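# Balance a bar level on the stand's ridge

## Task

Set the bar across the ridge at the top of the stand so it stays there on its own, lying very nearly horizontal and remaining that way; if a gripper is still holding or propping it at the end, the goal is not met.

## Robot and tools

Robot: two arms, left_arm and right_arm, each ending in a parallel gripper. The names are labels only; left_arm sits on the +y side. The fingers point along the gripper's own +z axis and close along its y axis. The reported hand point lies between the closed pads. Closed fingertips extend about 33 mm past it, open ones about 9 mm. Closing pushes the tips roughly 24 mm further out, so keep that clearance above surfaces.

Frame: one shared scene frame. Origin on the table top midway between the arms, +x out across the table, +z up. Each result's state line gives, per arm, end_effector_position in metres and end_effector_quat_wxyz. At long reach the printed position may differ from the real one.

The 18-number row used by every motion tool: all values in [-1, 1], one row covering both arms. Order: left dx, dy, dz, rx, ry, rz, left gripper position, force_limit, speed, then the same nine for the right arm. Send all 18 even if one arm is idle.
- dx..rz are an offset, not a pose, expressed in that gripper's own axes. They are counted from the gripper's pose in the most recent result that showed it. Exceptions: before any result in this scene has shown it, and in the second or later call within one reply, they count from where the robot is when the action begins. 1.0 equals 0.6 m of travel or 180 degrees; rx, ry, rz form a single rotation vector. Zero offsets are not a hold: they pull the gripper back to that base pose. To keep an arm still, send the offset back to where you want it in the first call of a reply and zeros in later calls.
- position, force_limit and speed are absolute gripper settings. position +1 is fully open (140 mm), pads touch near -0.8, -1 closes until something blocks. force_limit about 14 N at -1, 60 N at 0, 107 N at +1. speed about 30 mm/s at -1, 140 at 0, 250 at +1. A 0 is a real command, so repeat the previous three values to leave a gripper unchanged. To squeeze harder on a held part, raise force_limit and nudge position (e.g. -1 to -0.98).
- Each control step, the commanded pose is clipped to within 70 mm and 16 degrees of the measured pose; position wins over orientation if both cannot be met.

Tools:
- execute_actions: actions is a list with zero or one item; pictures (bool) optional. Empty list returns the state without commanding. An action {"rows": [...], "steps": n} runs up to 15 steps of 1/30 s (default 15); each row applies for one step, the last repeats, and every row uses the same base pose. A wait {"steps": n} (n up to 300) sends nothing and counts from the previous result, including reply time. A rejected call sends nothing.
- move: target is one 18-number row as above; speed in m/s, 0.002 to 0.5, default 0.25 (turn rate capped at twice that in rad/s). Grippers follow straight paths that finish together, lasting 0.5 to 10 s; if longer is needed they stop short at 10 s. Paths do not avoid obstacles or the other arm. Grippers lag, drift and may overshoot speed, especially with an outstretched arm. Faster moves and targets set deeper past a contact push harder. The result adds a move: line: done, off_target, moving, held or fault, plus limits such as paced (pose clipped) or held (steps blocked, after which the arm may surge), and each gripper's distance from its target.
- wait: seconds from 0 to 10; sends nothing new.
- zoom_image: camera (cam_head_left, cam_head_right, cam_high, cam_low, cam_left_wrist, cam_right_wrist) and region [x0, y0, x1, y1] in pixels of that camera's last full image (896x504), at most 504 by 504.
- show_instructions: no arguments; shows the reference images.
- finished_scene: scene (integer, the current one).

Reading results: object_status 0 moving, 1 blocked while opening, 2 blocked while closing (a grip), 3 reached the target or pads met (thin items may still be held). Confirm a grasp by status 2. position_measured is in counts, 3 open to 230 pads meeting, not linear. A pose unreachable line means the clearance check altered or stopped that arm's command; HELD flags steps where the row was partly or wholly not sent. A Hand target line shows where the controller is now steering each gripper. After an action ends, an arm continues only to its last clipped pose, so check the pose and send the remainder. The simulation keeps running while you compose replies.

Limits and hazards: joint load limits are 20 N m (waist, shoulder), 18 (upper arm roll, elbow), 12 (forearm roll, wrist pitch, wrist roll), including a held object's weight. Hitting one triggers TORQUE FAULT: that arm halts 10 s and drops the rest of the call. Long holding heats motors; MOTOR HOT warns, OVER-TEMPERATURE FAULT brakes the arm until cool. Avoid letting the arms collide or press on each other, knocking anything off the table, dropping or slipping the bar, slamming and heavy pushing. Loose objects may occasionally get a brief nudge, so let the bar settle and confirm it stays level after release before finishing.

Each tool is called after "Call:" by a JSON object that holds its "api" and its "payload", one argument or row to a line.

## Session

Call:
{"api": "execute_actions", "payload": {
  "actions": []
}}

Scene clock: 0.00 s of 4100.00 s.
left_arm: end_effector_position=(+0.0883, +0.6606, +0.2179) position_measured=3 object_status=3 end_effector_quat_wxyz=(+0.349, +0.790, -0.250, -0.437) | right_arm: end_effector_position=(+0.5517, -0.1944, +0.3905) position_measured=3 object_status=3 end_effector_quat_wxyz=(-0.061, +0.111, +0.880, -0.458)
Joint positions: left_arm=[ 0.864  0.22  -0.068 -2.121  0.398  1.205 -0.301] | right_arm=[ 0.688  0.512 -0.025 -1.15  -0.715  0.992  2.195]
Joint velocities: left_arm=[-0.     0.001 -0.     0.    -0.    -0.001  0.001] | right_arm=[-0.002 -0.    -0.     0.001  0.     0.002 -0.002]
Hand target (left_arm): +0.088, +0.661, +0.218; +0.349, +0.790, -0.250, -0.437
Hand target (right_arm): +0.552, -0.194, +0.390; -0.061, +0.111, +0.880, -0.458

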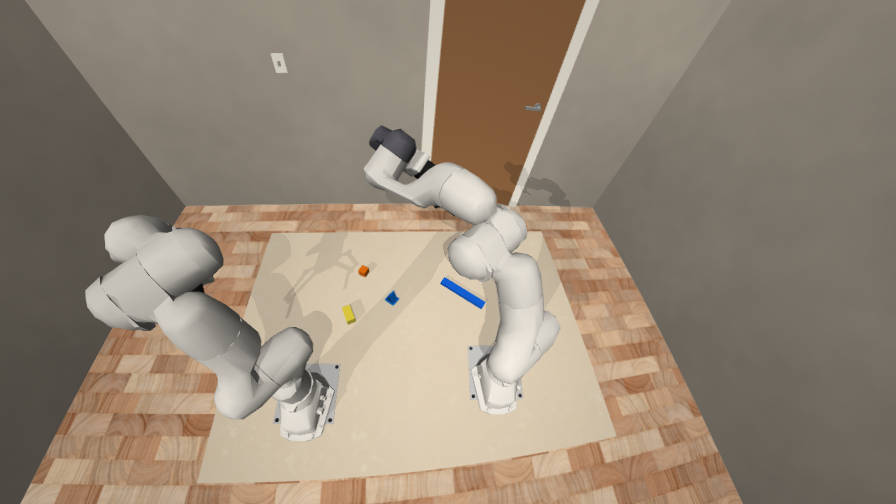

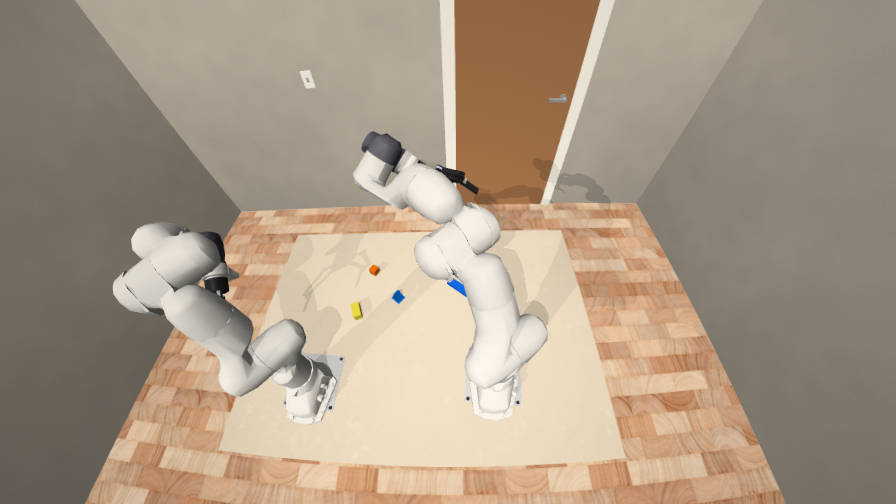

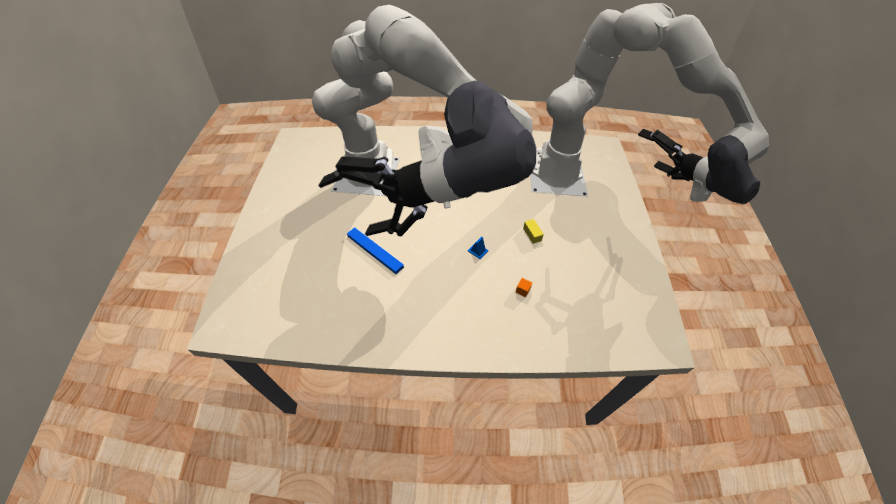

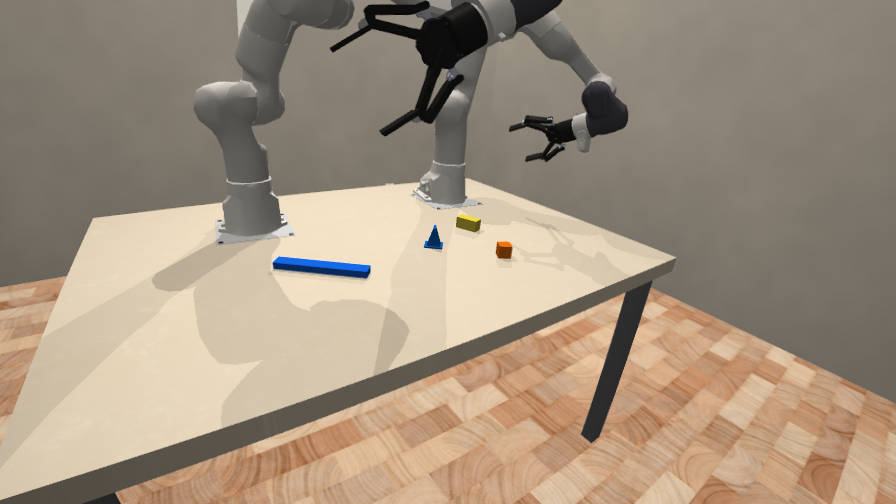

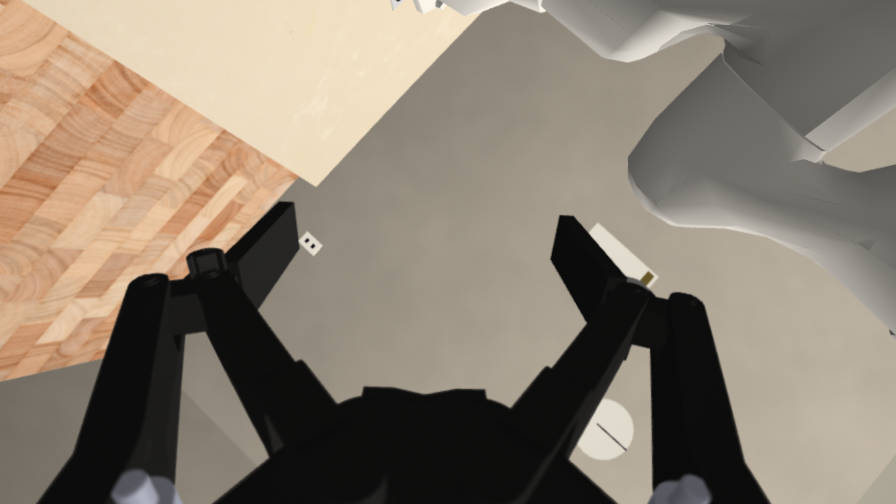

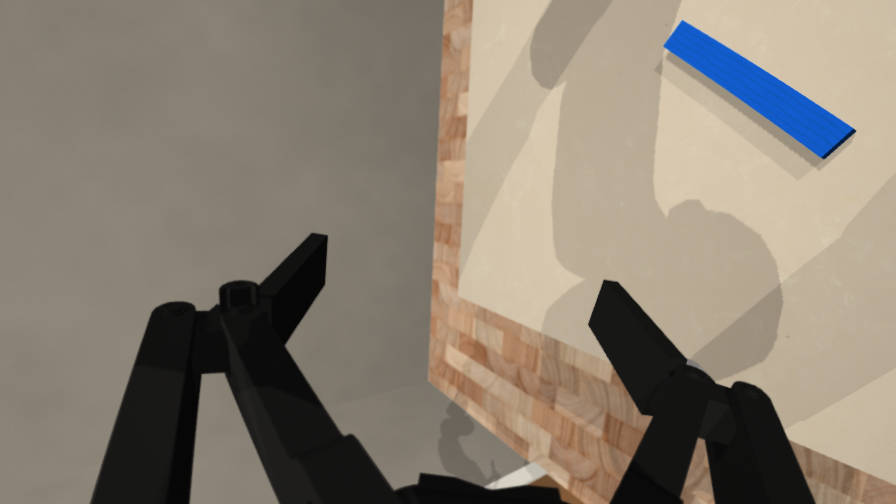

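Call:
{"api": "move", "payload": {
  "target": [0,0,0,0,0,0,1,0,0,0.351,0.164,0.176,-0.280,-0.149,-0.283,0.2,0.3,0]
}}

Call:
{"api": "zoom_image", "payload": {
  "camera": "cam_high",
  "region": [420,200,580,310]
}}

Scene clock: 13.83 s of 4100.00 s.
left_arm: end_effector_position=(+0.0883, +0.6606, +0.2179) position_measured=3 object_status=3 end_effector_quat_wxyz=(+0.349, +0.790, -0.250, -0.437) | right_arm: end_effector_position=(+0.3403, -0.1688, +0.2580) position_measured=104 object_status=3 end_effector_quat_wxyz=(-0.000, -0.340, +0.940, +0.006)
Joint positions: left_arm=[ 0.864  0.22  -0.068 -2.121  0.398  1.205 -0.301] | right_arm=[ 0.902 -0.755 -0.383 -2.603 -0.259  1.878  1.476]
Joint velocities: left_arm=[ 0.001  0.001  0.001  0.001 -0.     0.001 -0.002] | right_arm=[ 0.009 -0.002 -0.007 -0.001 -0.007 -0.    -0.021]
Hand target (left_arm): +0.088, +0.661, +0.218; +0.349, +0.790, -0.250, -0.437
Hand target (right_arm): +0.341, -0.169, +0.258; +0.001, -0.346, +0.938, +0.006
Off the commanded pose (left_arm): 0.000 m, 0 deg.
Off the commanded pose (right_arm): 0.008 m, 1 deg.
After step 90, 7.37 s passed at rest.
move: off_target (right_arm)

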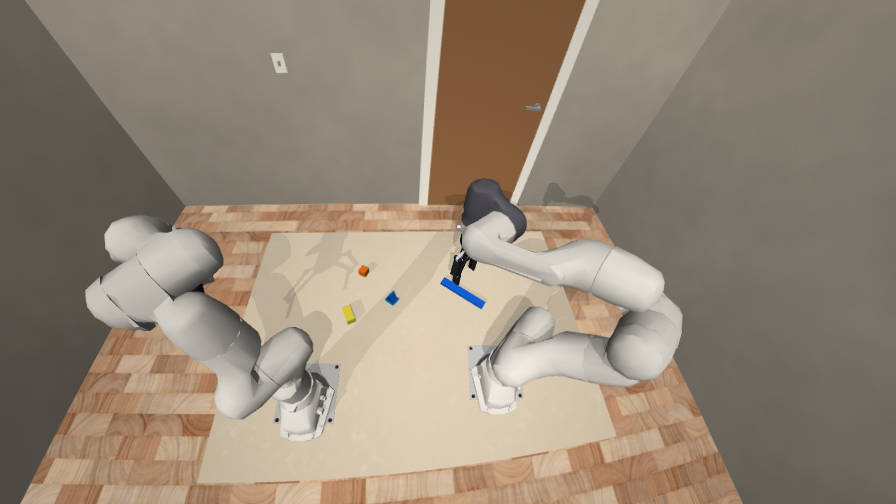

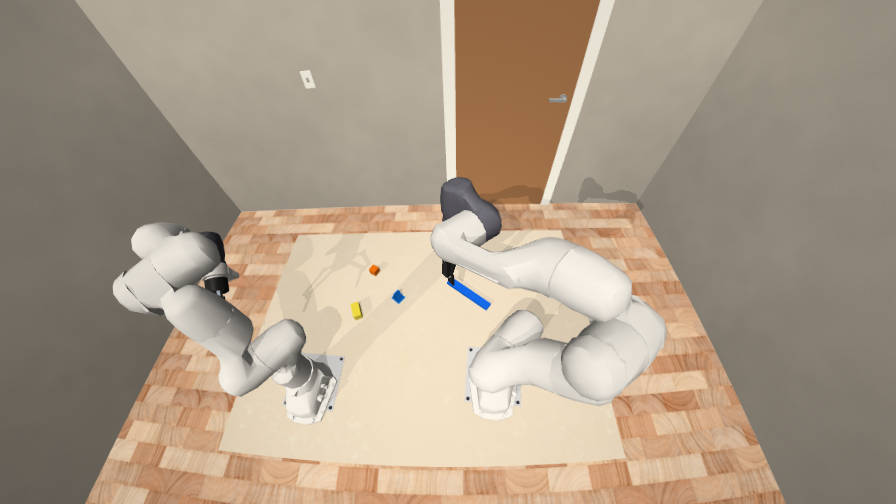

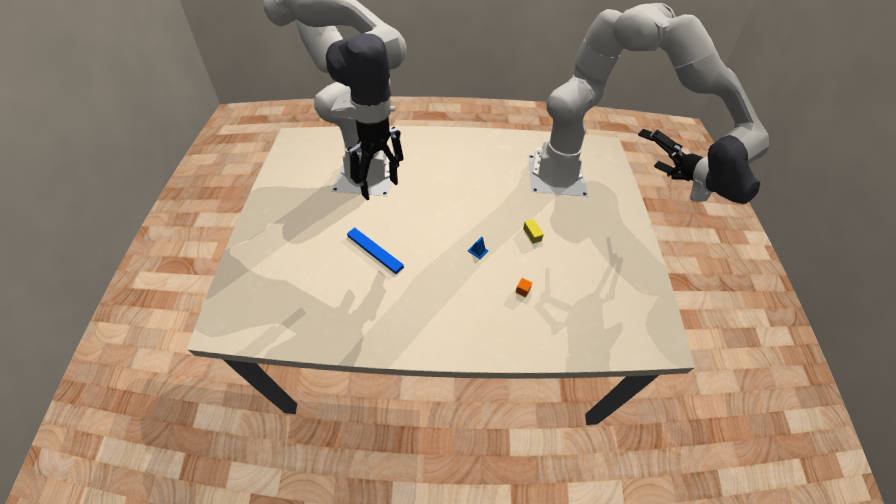

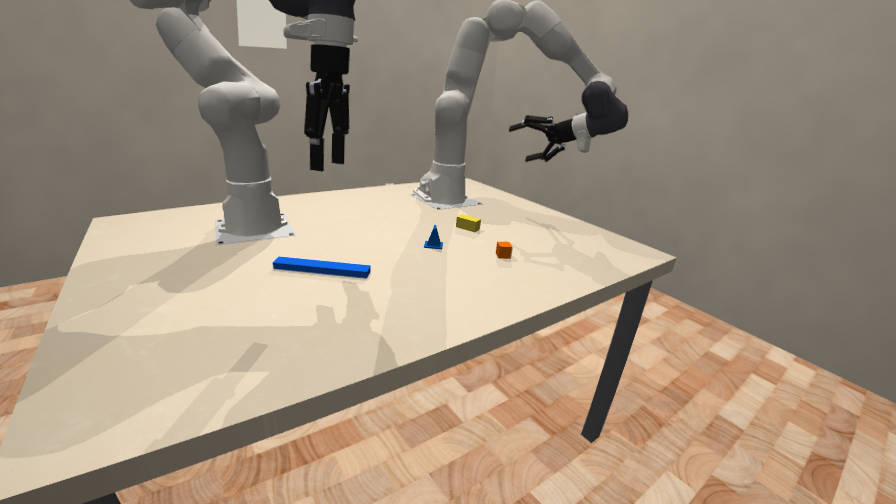

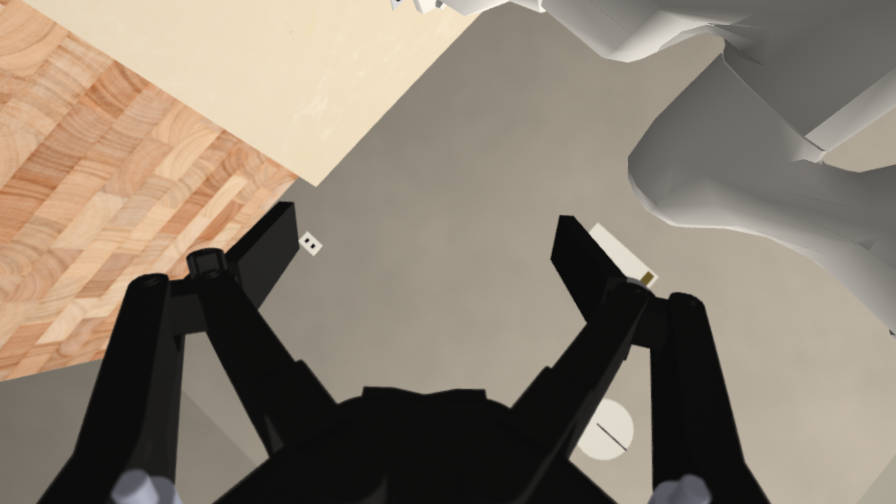

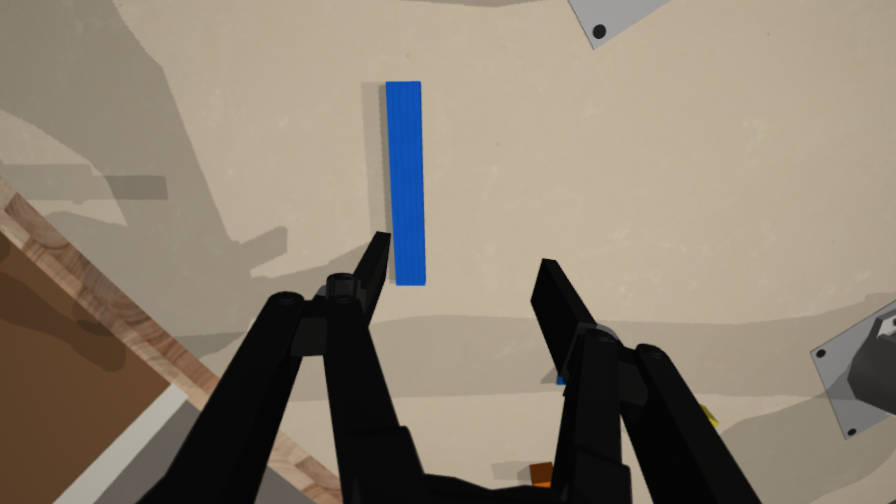

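Region (420, 200, 580, 310) of cam_high's 896x504 image, scaled by 3.150, with more detail than that image has; it fills the top 346 rows of this view, and the rest is white.

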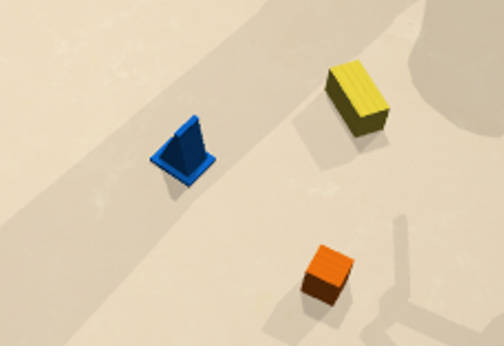

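Call:
{"api": "move", "payload": {
  "target": [0,0,0,0,0,0,1,0,0,0,-0.075,0.23,0,0,0,0.2,0.3,0]
}}

Scene clock: 19.40 s of 4100.00 s.
left_arm: end_effector_position=(+0.0883, +0.6606, +0.2179) position_measured=3 object_status=3 end_effector_quat_wxyz=(+0.349, +0.790, -0.250, -0.437) | right_arm: end_effector_position=(+0.3691, -0.2097, +0.1193) position_measured=104 object_status=3 end_effector_quat_wxyz=(-0.000, -0.332, +0.943, +0.001)
Joint positions: left_arm=[ 0.864  0.22  -0.068 -2.121  0.398  1.205 -0.301] | right_arm=[ 0.884 -0.529 -0.612 -2.796 -0.399  2.308  1.412]
Joint velocities: left_arm=[ 0.    -0.     0.001  0.001 -0.     0.001  0.002] | right_arm=[ 0.     0.002  0.    -0.     0.     0.012 -0.008]
Hand target (left_arm): +0.088, +0.661, +0.218; +0.349, +0.790, -0.250, -0.437
Hand target (right_arm): +0.371, -0.210, +0.119; +0.002, -0.336, +0.942, +0.001
Off the commanded pose (left_arm): 0.000 m, 0 deg.
Off the commanded pose (right_arm): 0.008 m, 1 deg.
After step 90, 1.13 s passed at rest.
move: off_target (right_arm)

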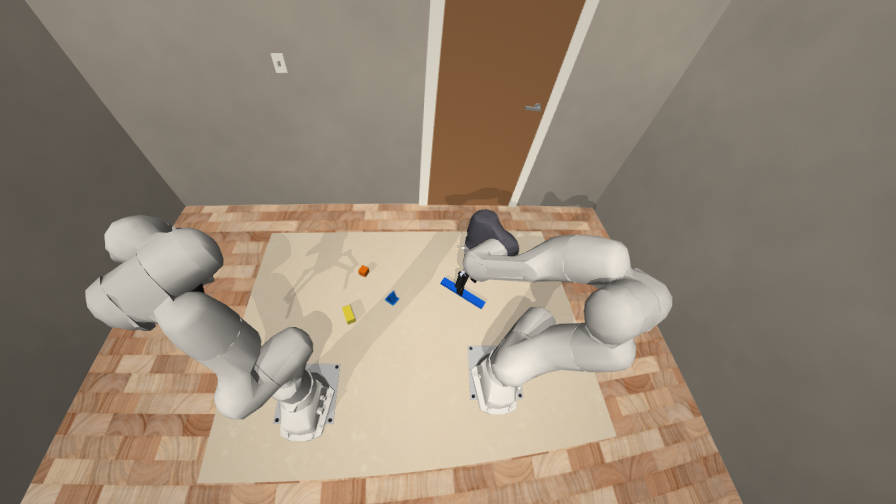

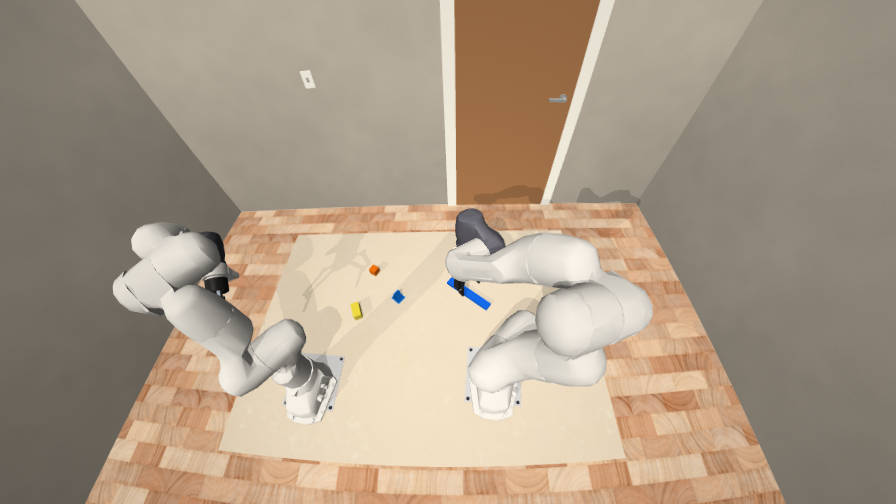

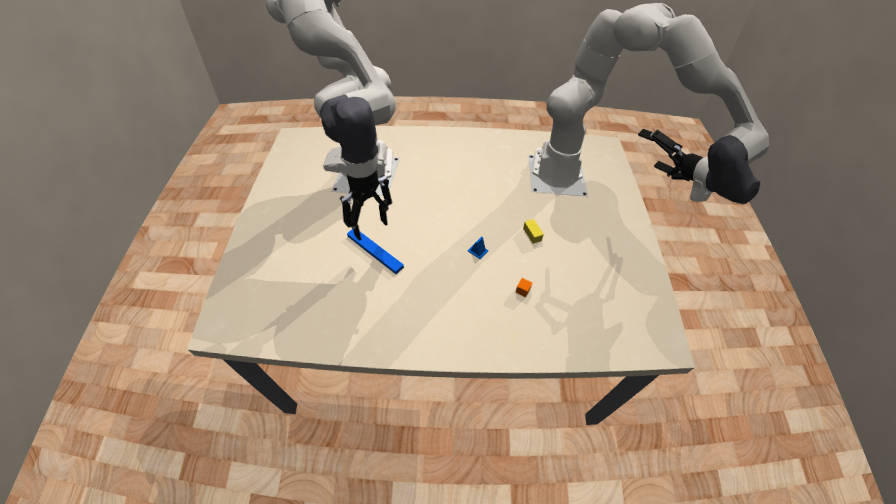

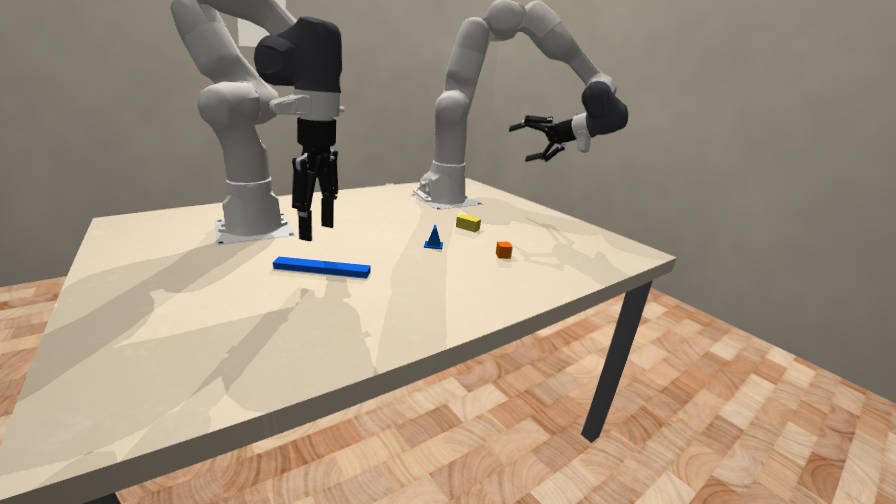

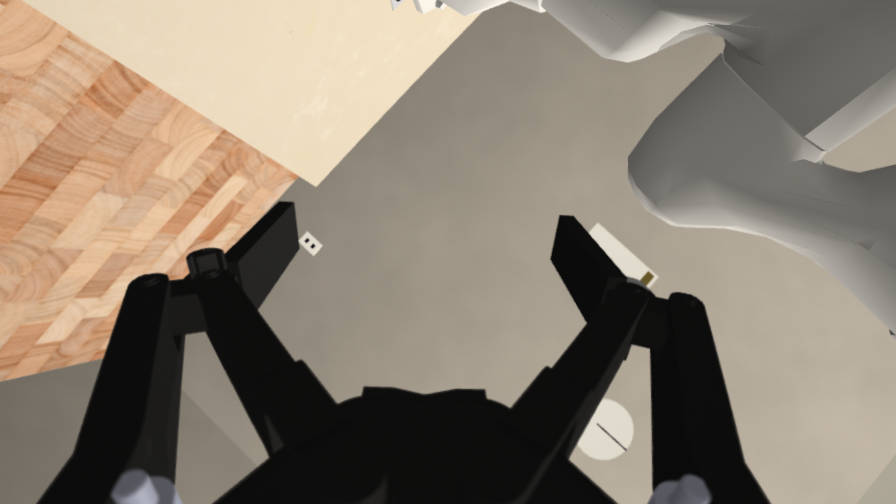

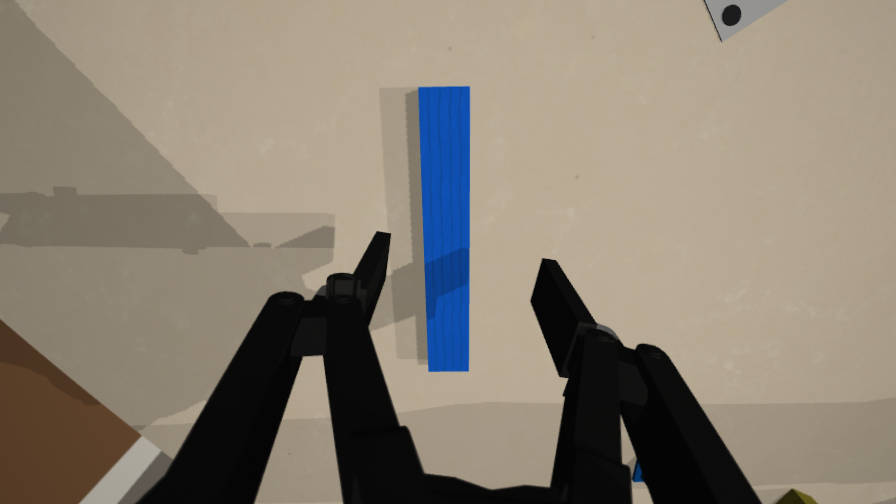

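Call:
{"api": "move", "payload": {
  "target": [0,0,0,0,0,0,1,0,0,0,-0.028,0.08,0,0,-0.05,0.2,0.3,0],
  "speed": 0.1
}}

Scene clock: 23.73 s of 4100.00 s.
left_arm: end_effector_position=(+0.0883, +0.6606, +0.2179) position_measured=3 object_status=3 end_effector_quat_wxyz=(+0.349, +0.790, -0.250, -0.437) | right_arm: end_effector_position=(+0.3788, -0.2257, +0.0704) position_measured=104 object_status=3 end_effector_quat_wxyz=(-0.002, -0.397, +0.918, -0.001)
Joint positions: left_arm=[ 0.864  0.22  -0.068 -2.121  0.398  1.205 -0.301] | right_arm=[ 0.968 -0.386 -0.777 -2.815 -0.45   2.481  1.249]
Joint velocities: left_arm=[ 0.001  0.     0.001  0.    -0.     0.     0.   ] | right_arm=[ 0.006  0.001 -0.009  0.001 -0.005  0.005 -0.025]
Hand target (left_arm): +0.088, +0.661, +0.218; +0.349, +0.790, -0.250, -0.437
Hand target (right_arm): +0.380, -0.226, +0.071; -0.000, -0.404, +0.915, -0.002
Off the commanded pose (left_arm): 0.000 m, 0 deg.
Off the commanded pose (right_arm): 0.003 m, 1 deg.
move: done

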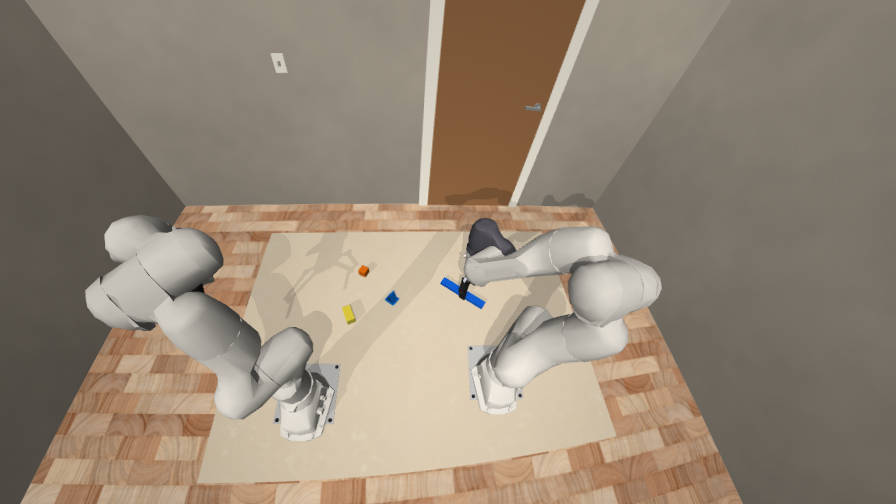

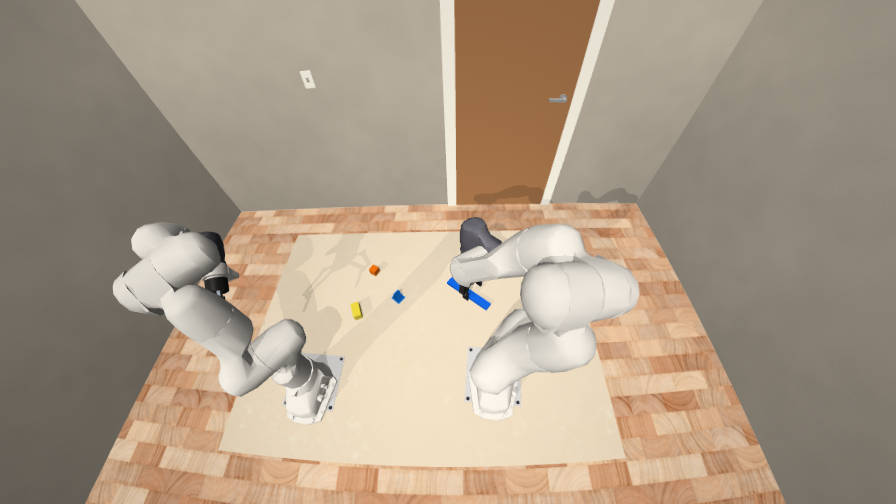

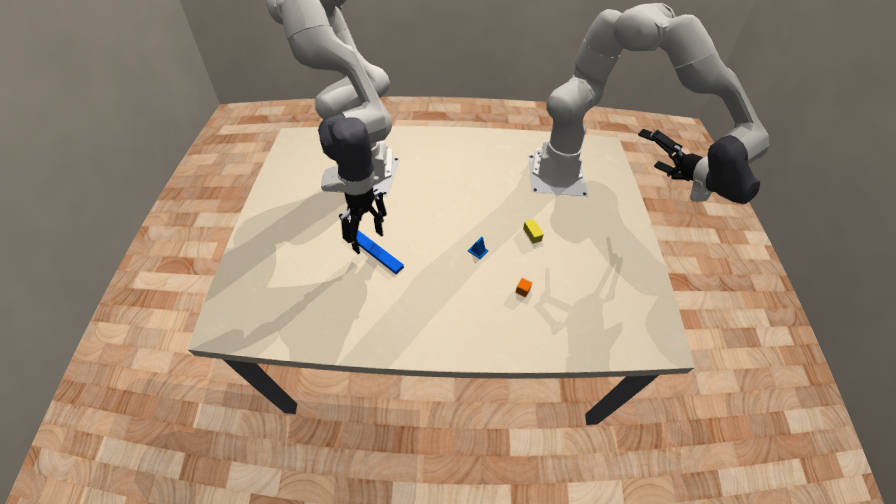

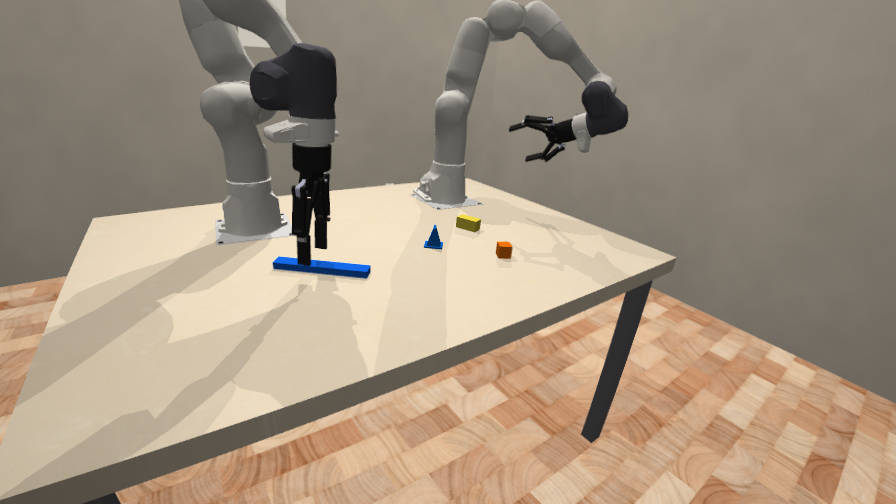

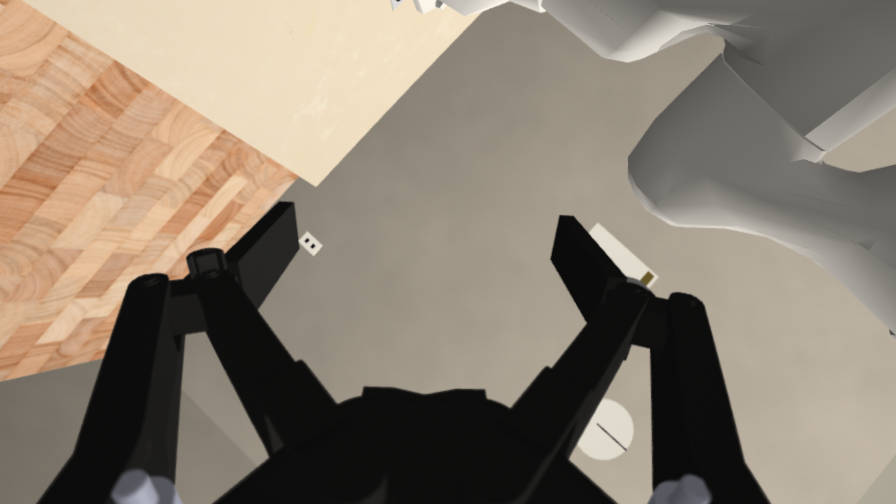

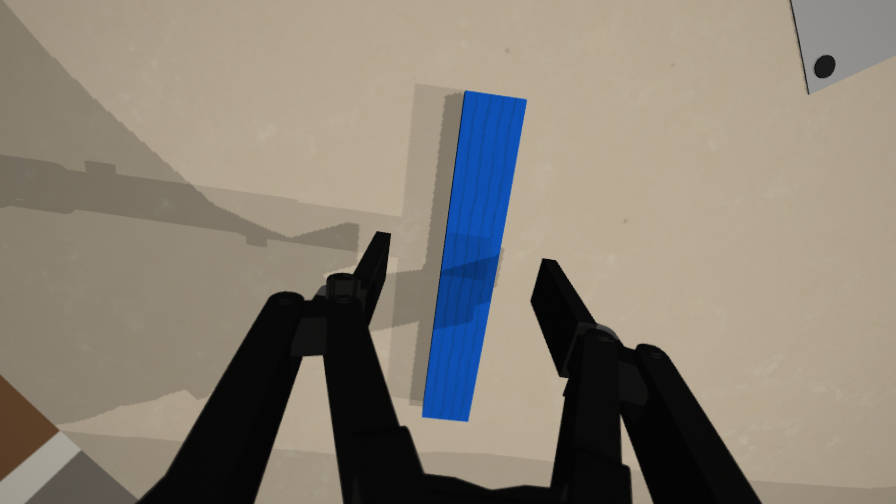

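Call:
{"api": "move", "payload": {
  "target": [0,0,0,0,0,0,1,0,0,0.015,0.004,0.051,0,0,0,-0.1,0.3,0],
  "speed": 0.04
}}

Call:
{"api": "move", "payload": {
  "target": [0,0,0,0,0,0,1,0,0,0,0,0,0,0,0,-1,0.3,-0.6]
}}

Scene clock: 27.70 s of 4100.00 s.
left_arm: end_effector_position=(+0.0883, +0.6606, +0.2179) position_measured=3 object_status=3 end_effector_quat_wxyz=(+0.349, +0.790, -0.250, -0.437) | right_arm: end_effector_position=(+0.3712, -0.2327, +0.0405) position_measured=141 object_status=3 end_effector_quat_wxyz=(-0.002, -0.395, +0.919, -0.003)
Joint positions: left_arm=[ 0.864  0.22  -0.068 -2.121  0.398  1.205 -0.301] | right_arm=[ 0.98  -0.301 -0.821 -2.857 -0.45   2.601  1.238]
Joint velocities: left_arm=[-0.001 -0.    -0.001  0.001 -0.002 -0.     0.   ] | right_arm=[ 0.002  0.    -0.004  0.001  0.001  0.012 -0.004]
Hand target (left_arm): +0.088, +0.661, +0.218; +0.349, +0.790, -0.250, -0.437
Hand target (right_arm): +0.371, -0.232, +0.040; -0.001, -0.397, +0.918, -0.003
Off the commanded pose (left_arm): 0.000 m, 0 deg.
Off the commanded pose (right_arm): 0.002 m, 0 deg.
move: done

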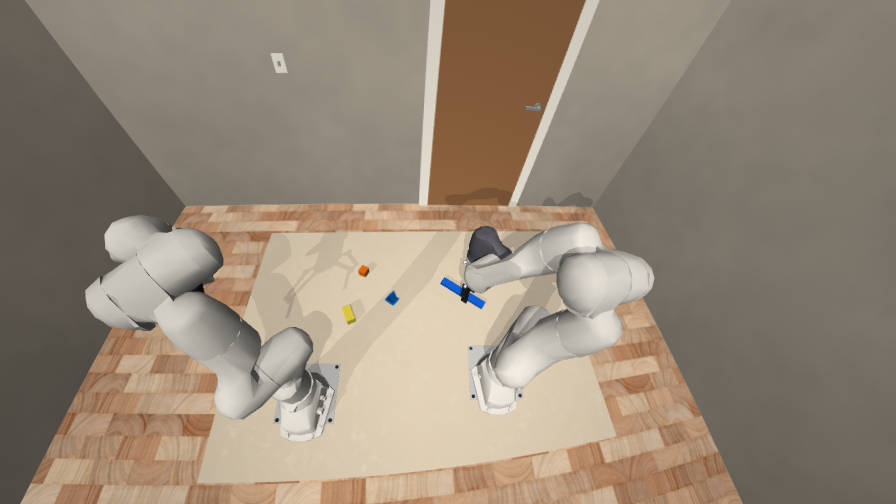

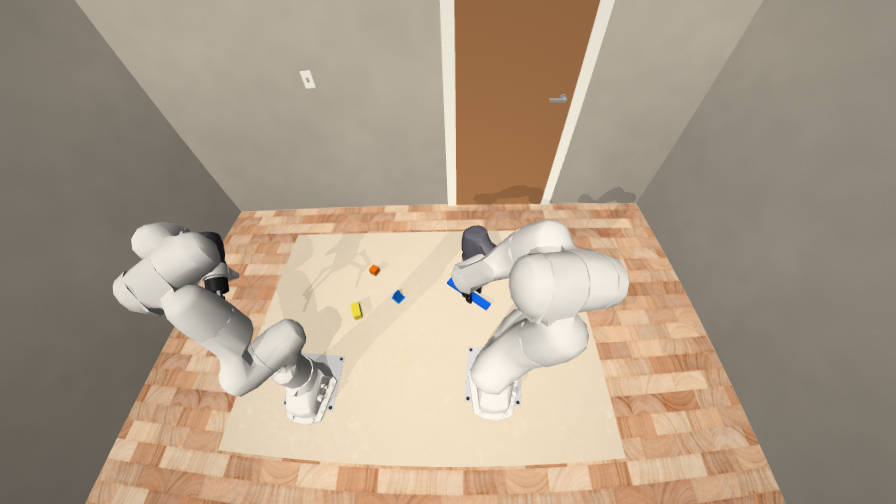

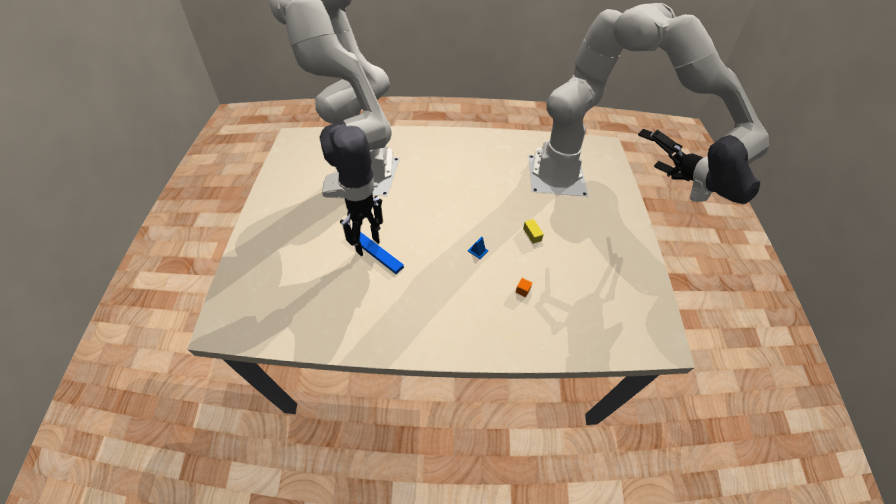

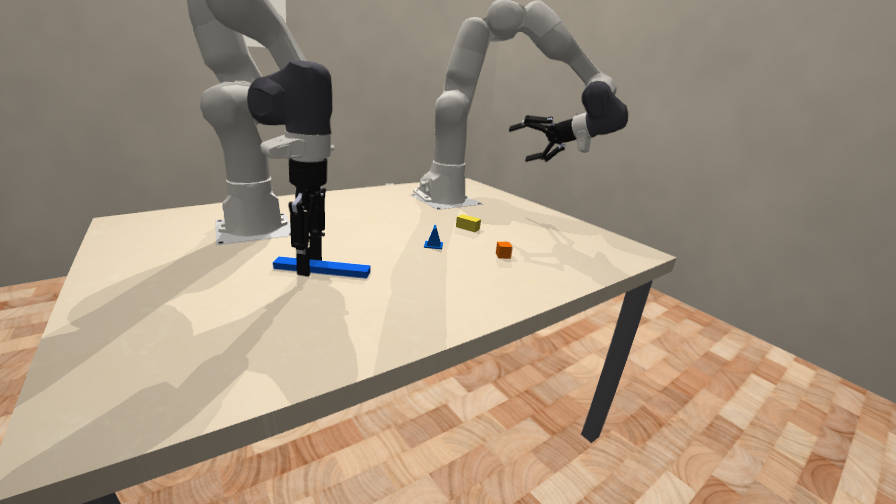

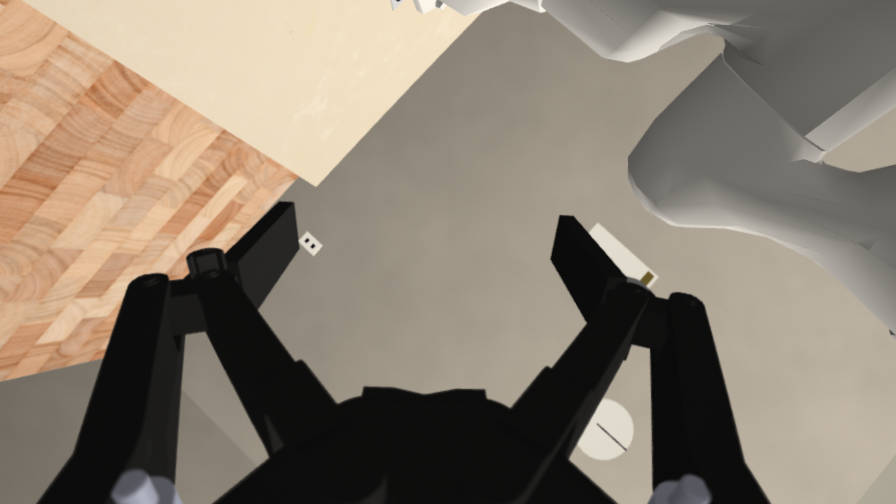

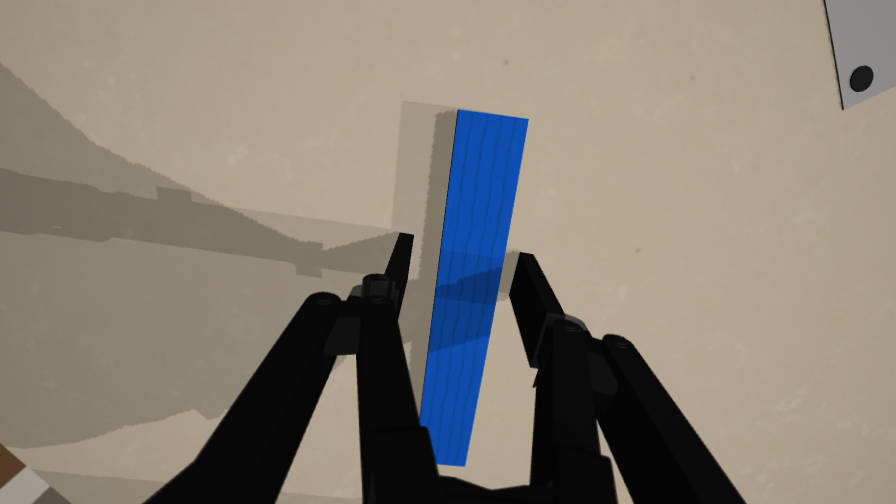

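Scene clock: 28.30 s of 4100.00 s.
left_arm: end_effector_position=(+0.0883, +0.6606, +0.2179) position_measured=3 object_status=3 end_effector_quat_wxyz=(+0.349, +0.790, -0.250, -0.437) | right_arm: end_effector_position=(+0.3716, -0.2326, +0.0408) position_measured=186 object_status=2 end_effector_quat_wxyz=(-0.002, -0.394, +0.919, -0.003)
Joint positions: left_arm=[ 0.864  0.22  -0.068 -2.121  0.398  1.205 -0.301] | right_arm=[ 0.98  -0.301 -0.821 -2.856 -0.45   2.601  1.238]
Joint velocities: left_arm=[ 0.     0.    -0.001 -0.001  0.001  0.     0.002] | right_arm=[ 0.     0.001 -0.001  0.    -0.001 -0.    -0.   ]
Hand target (left_arm): +0.088, +0.661, +0.218; +0.349, +0.790, -0.250, -0.437
Hand target (right_arm): +0.371, -0.233, +0.041; -0.002, -0.395, +0.919, -0.003
Off the commanded pose (left_arm): 0.000 m, 0 deg.
Off the commanded pose (right_arm): 0.001 m, 0 deg.
move: done

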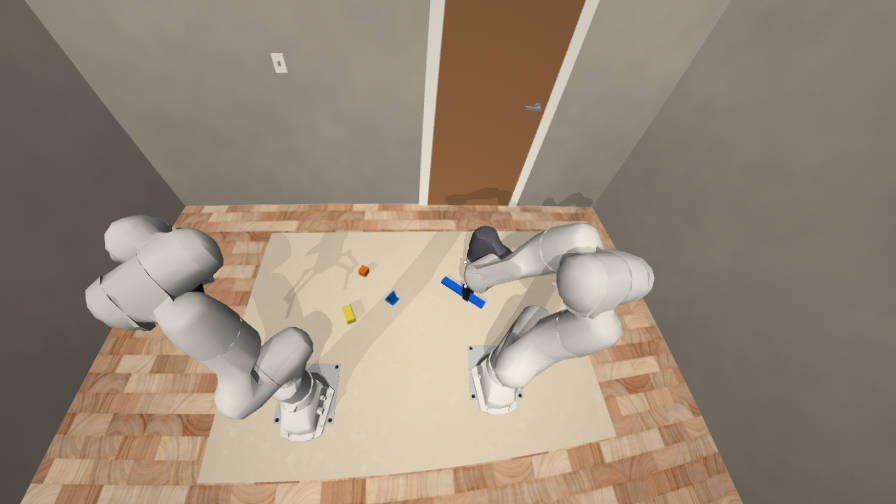

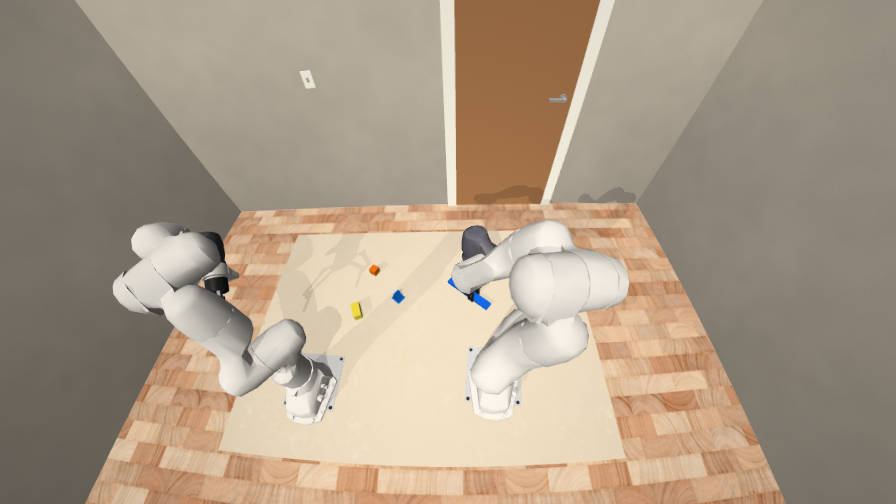

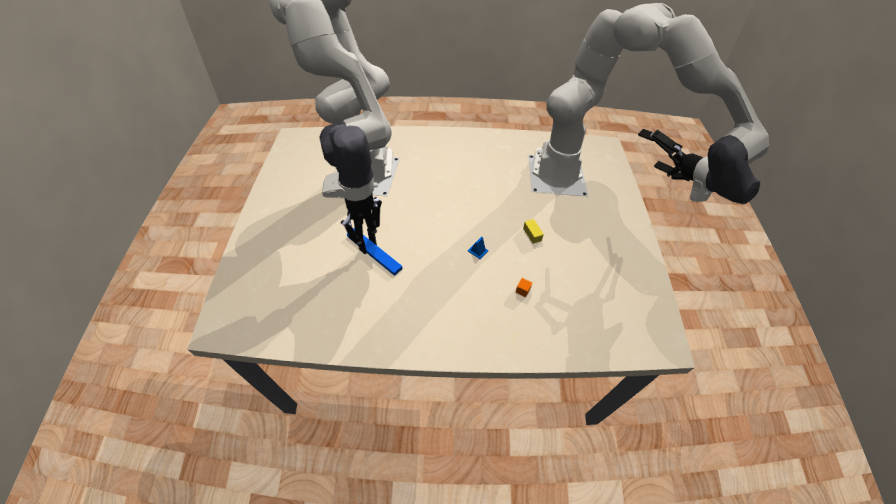

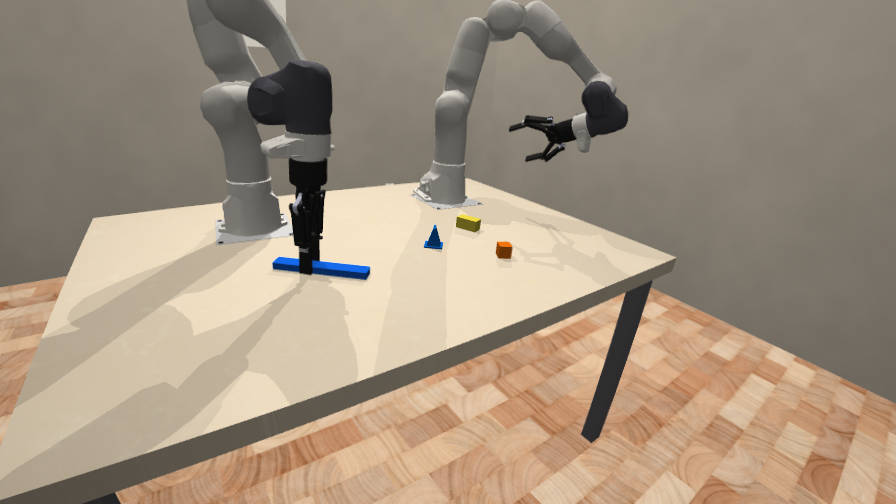

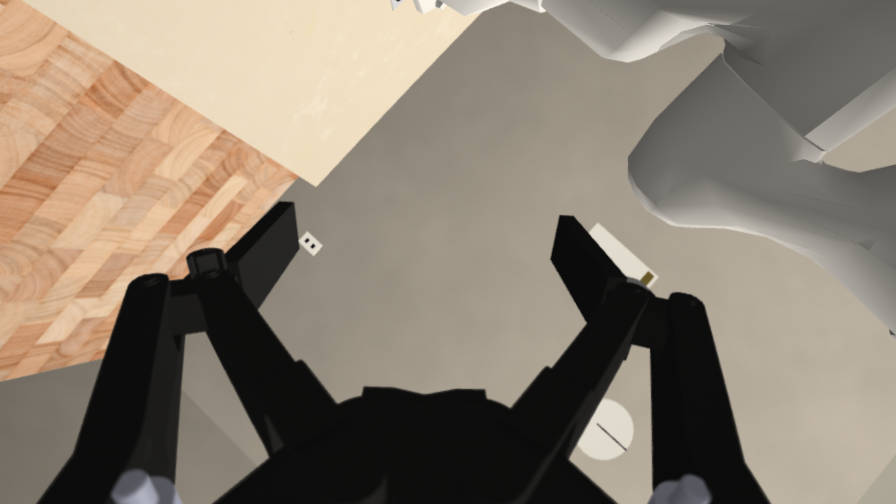

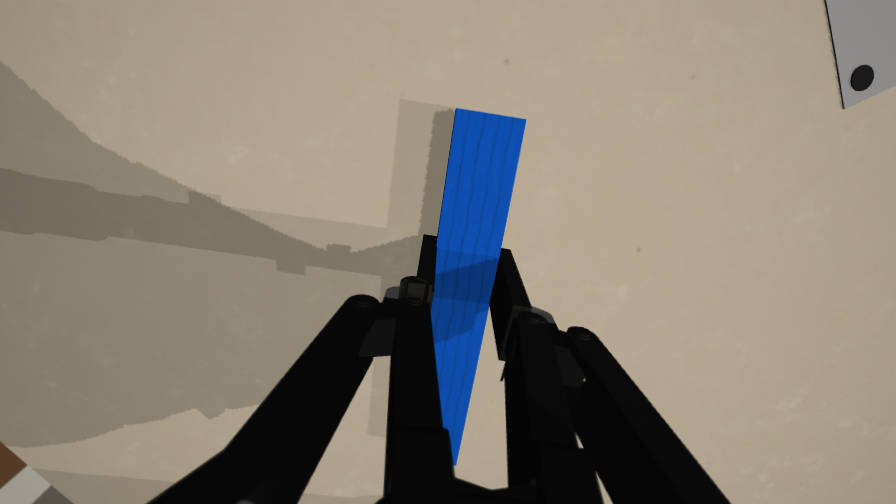

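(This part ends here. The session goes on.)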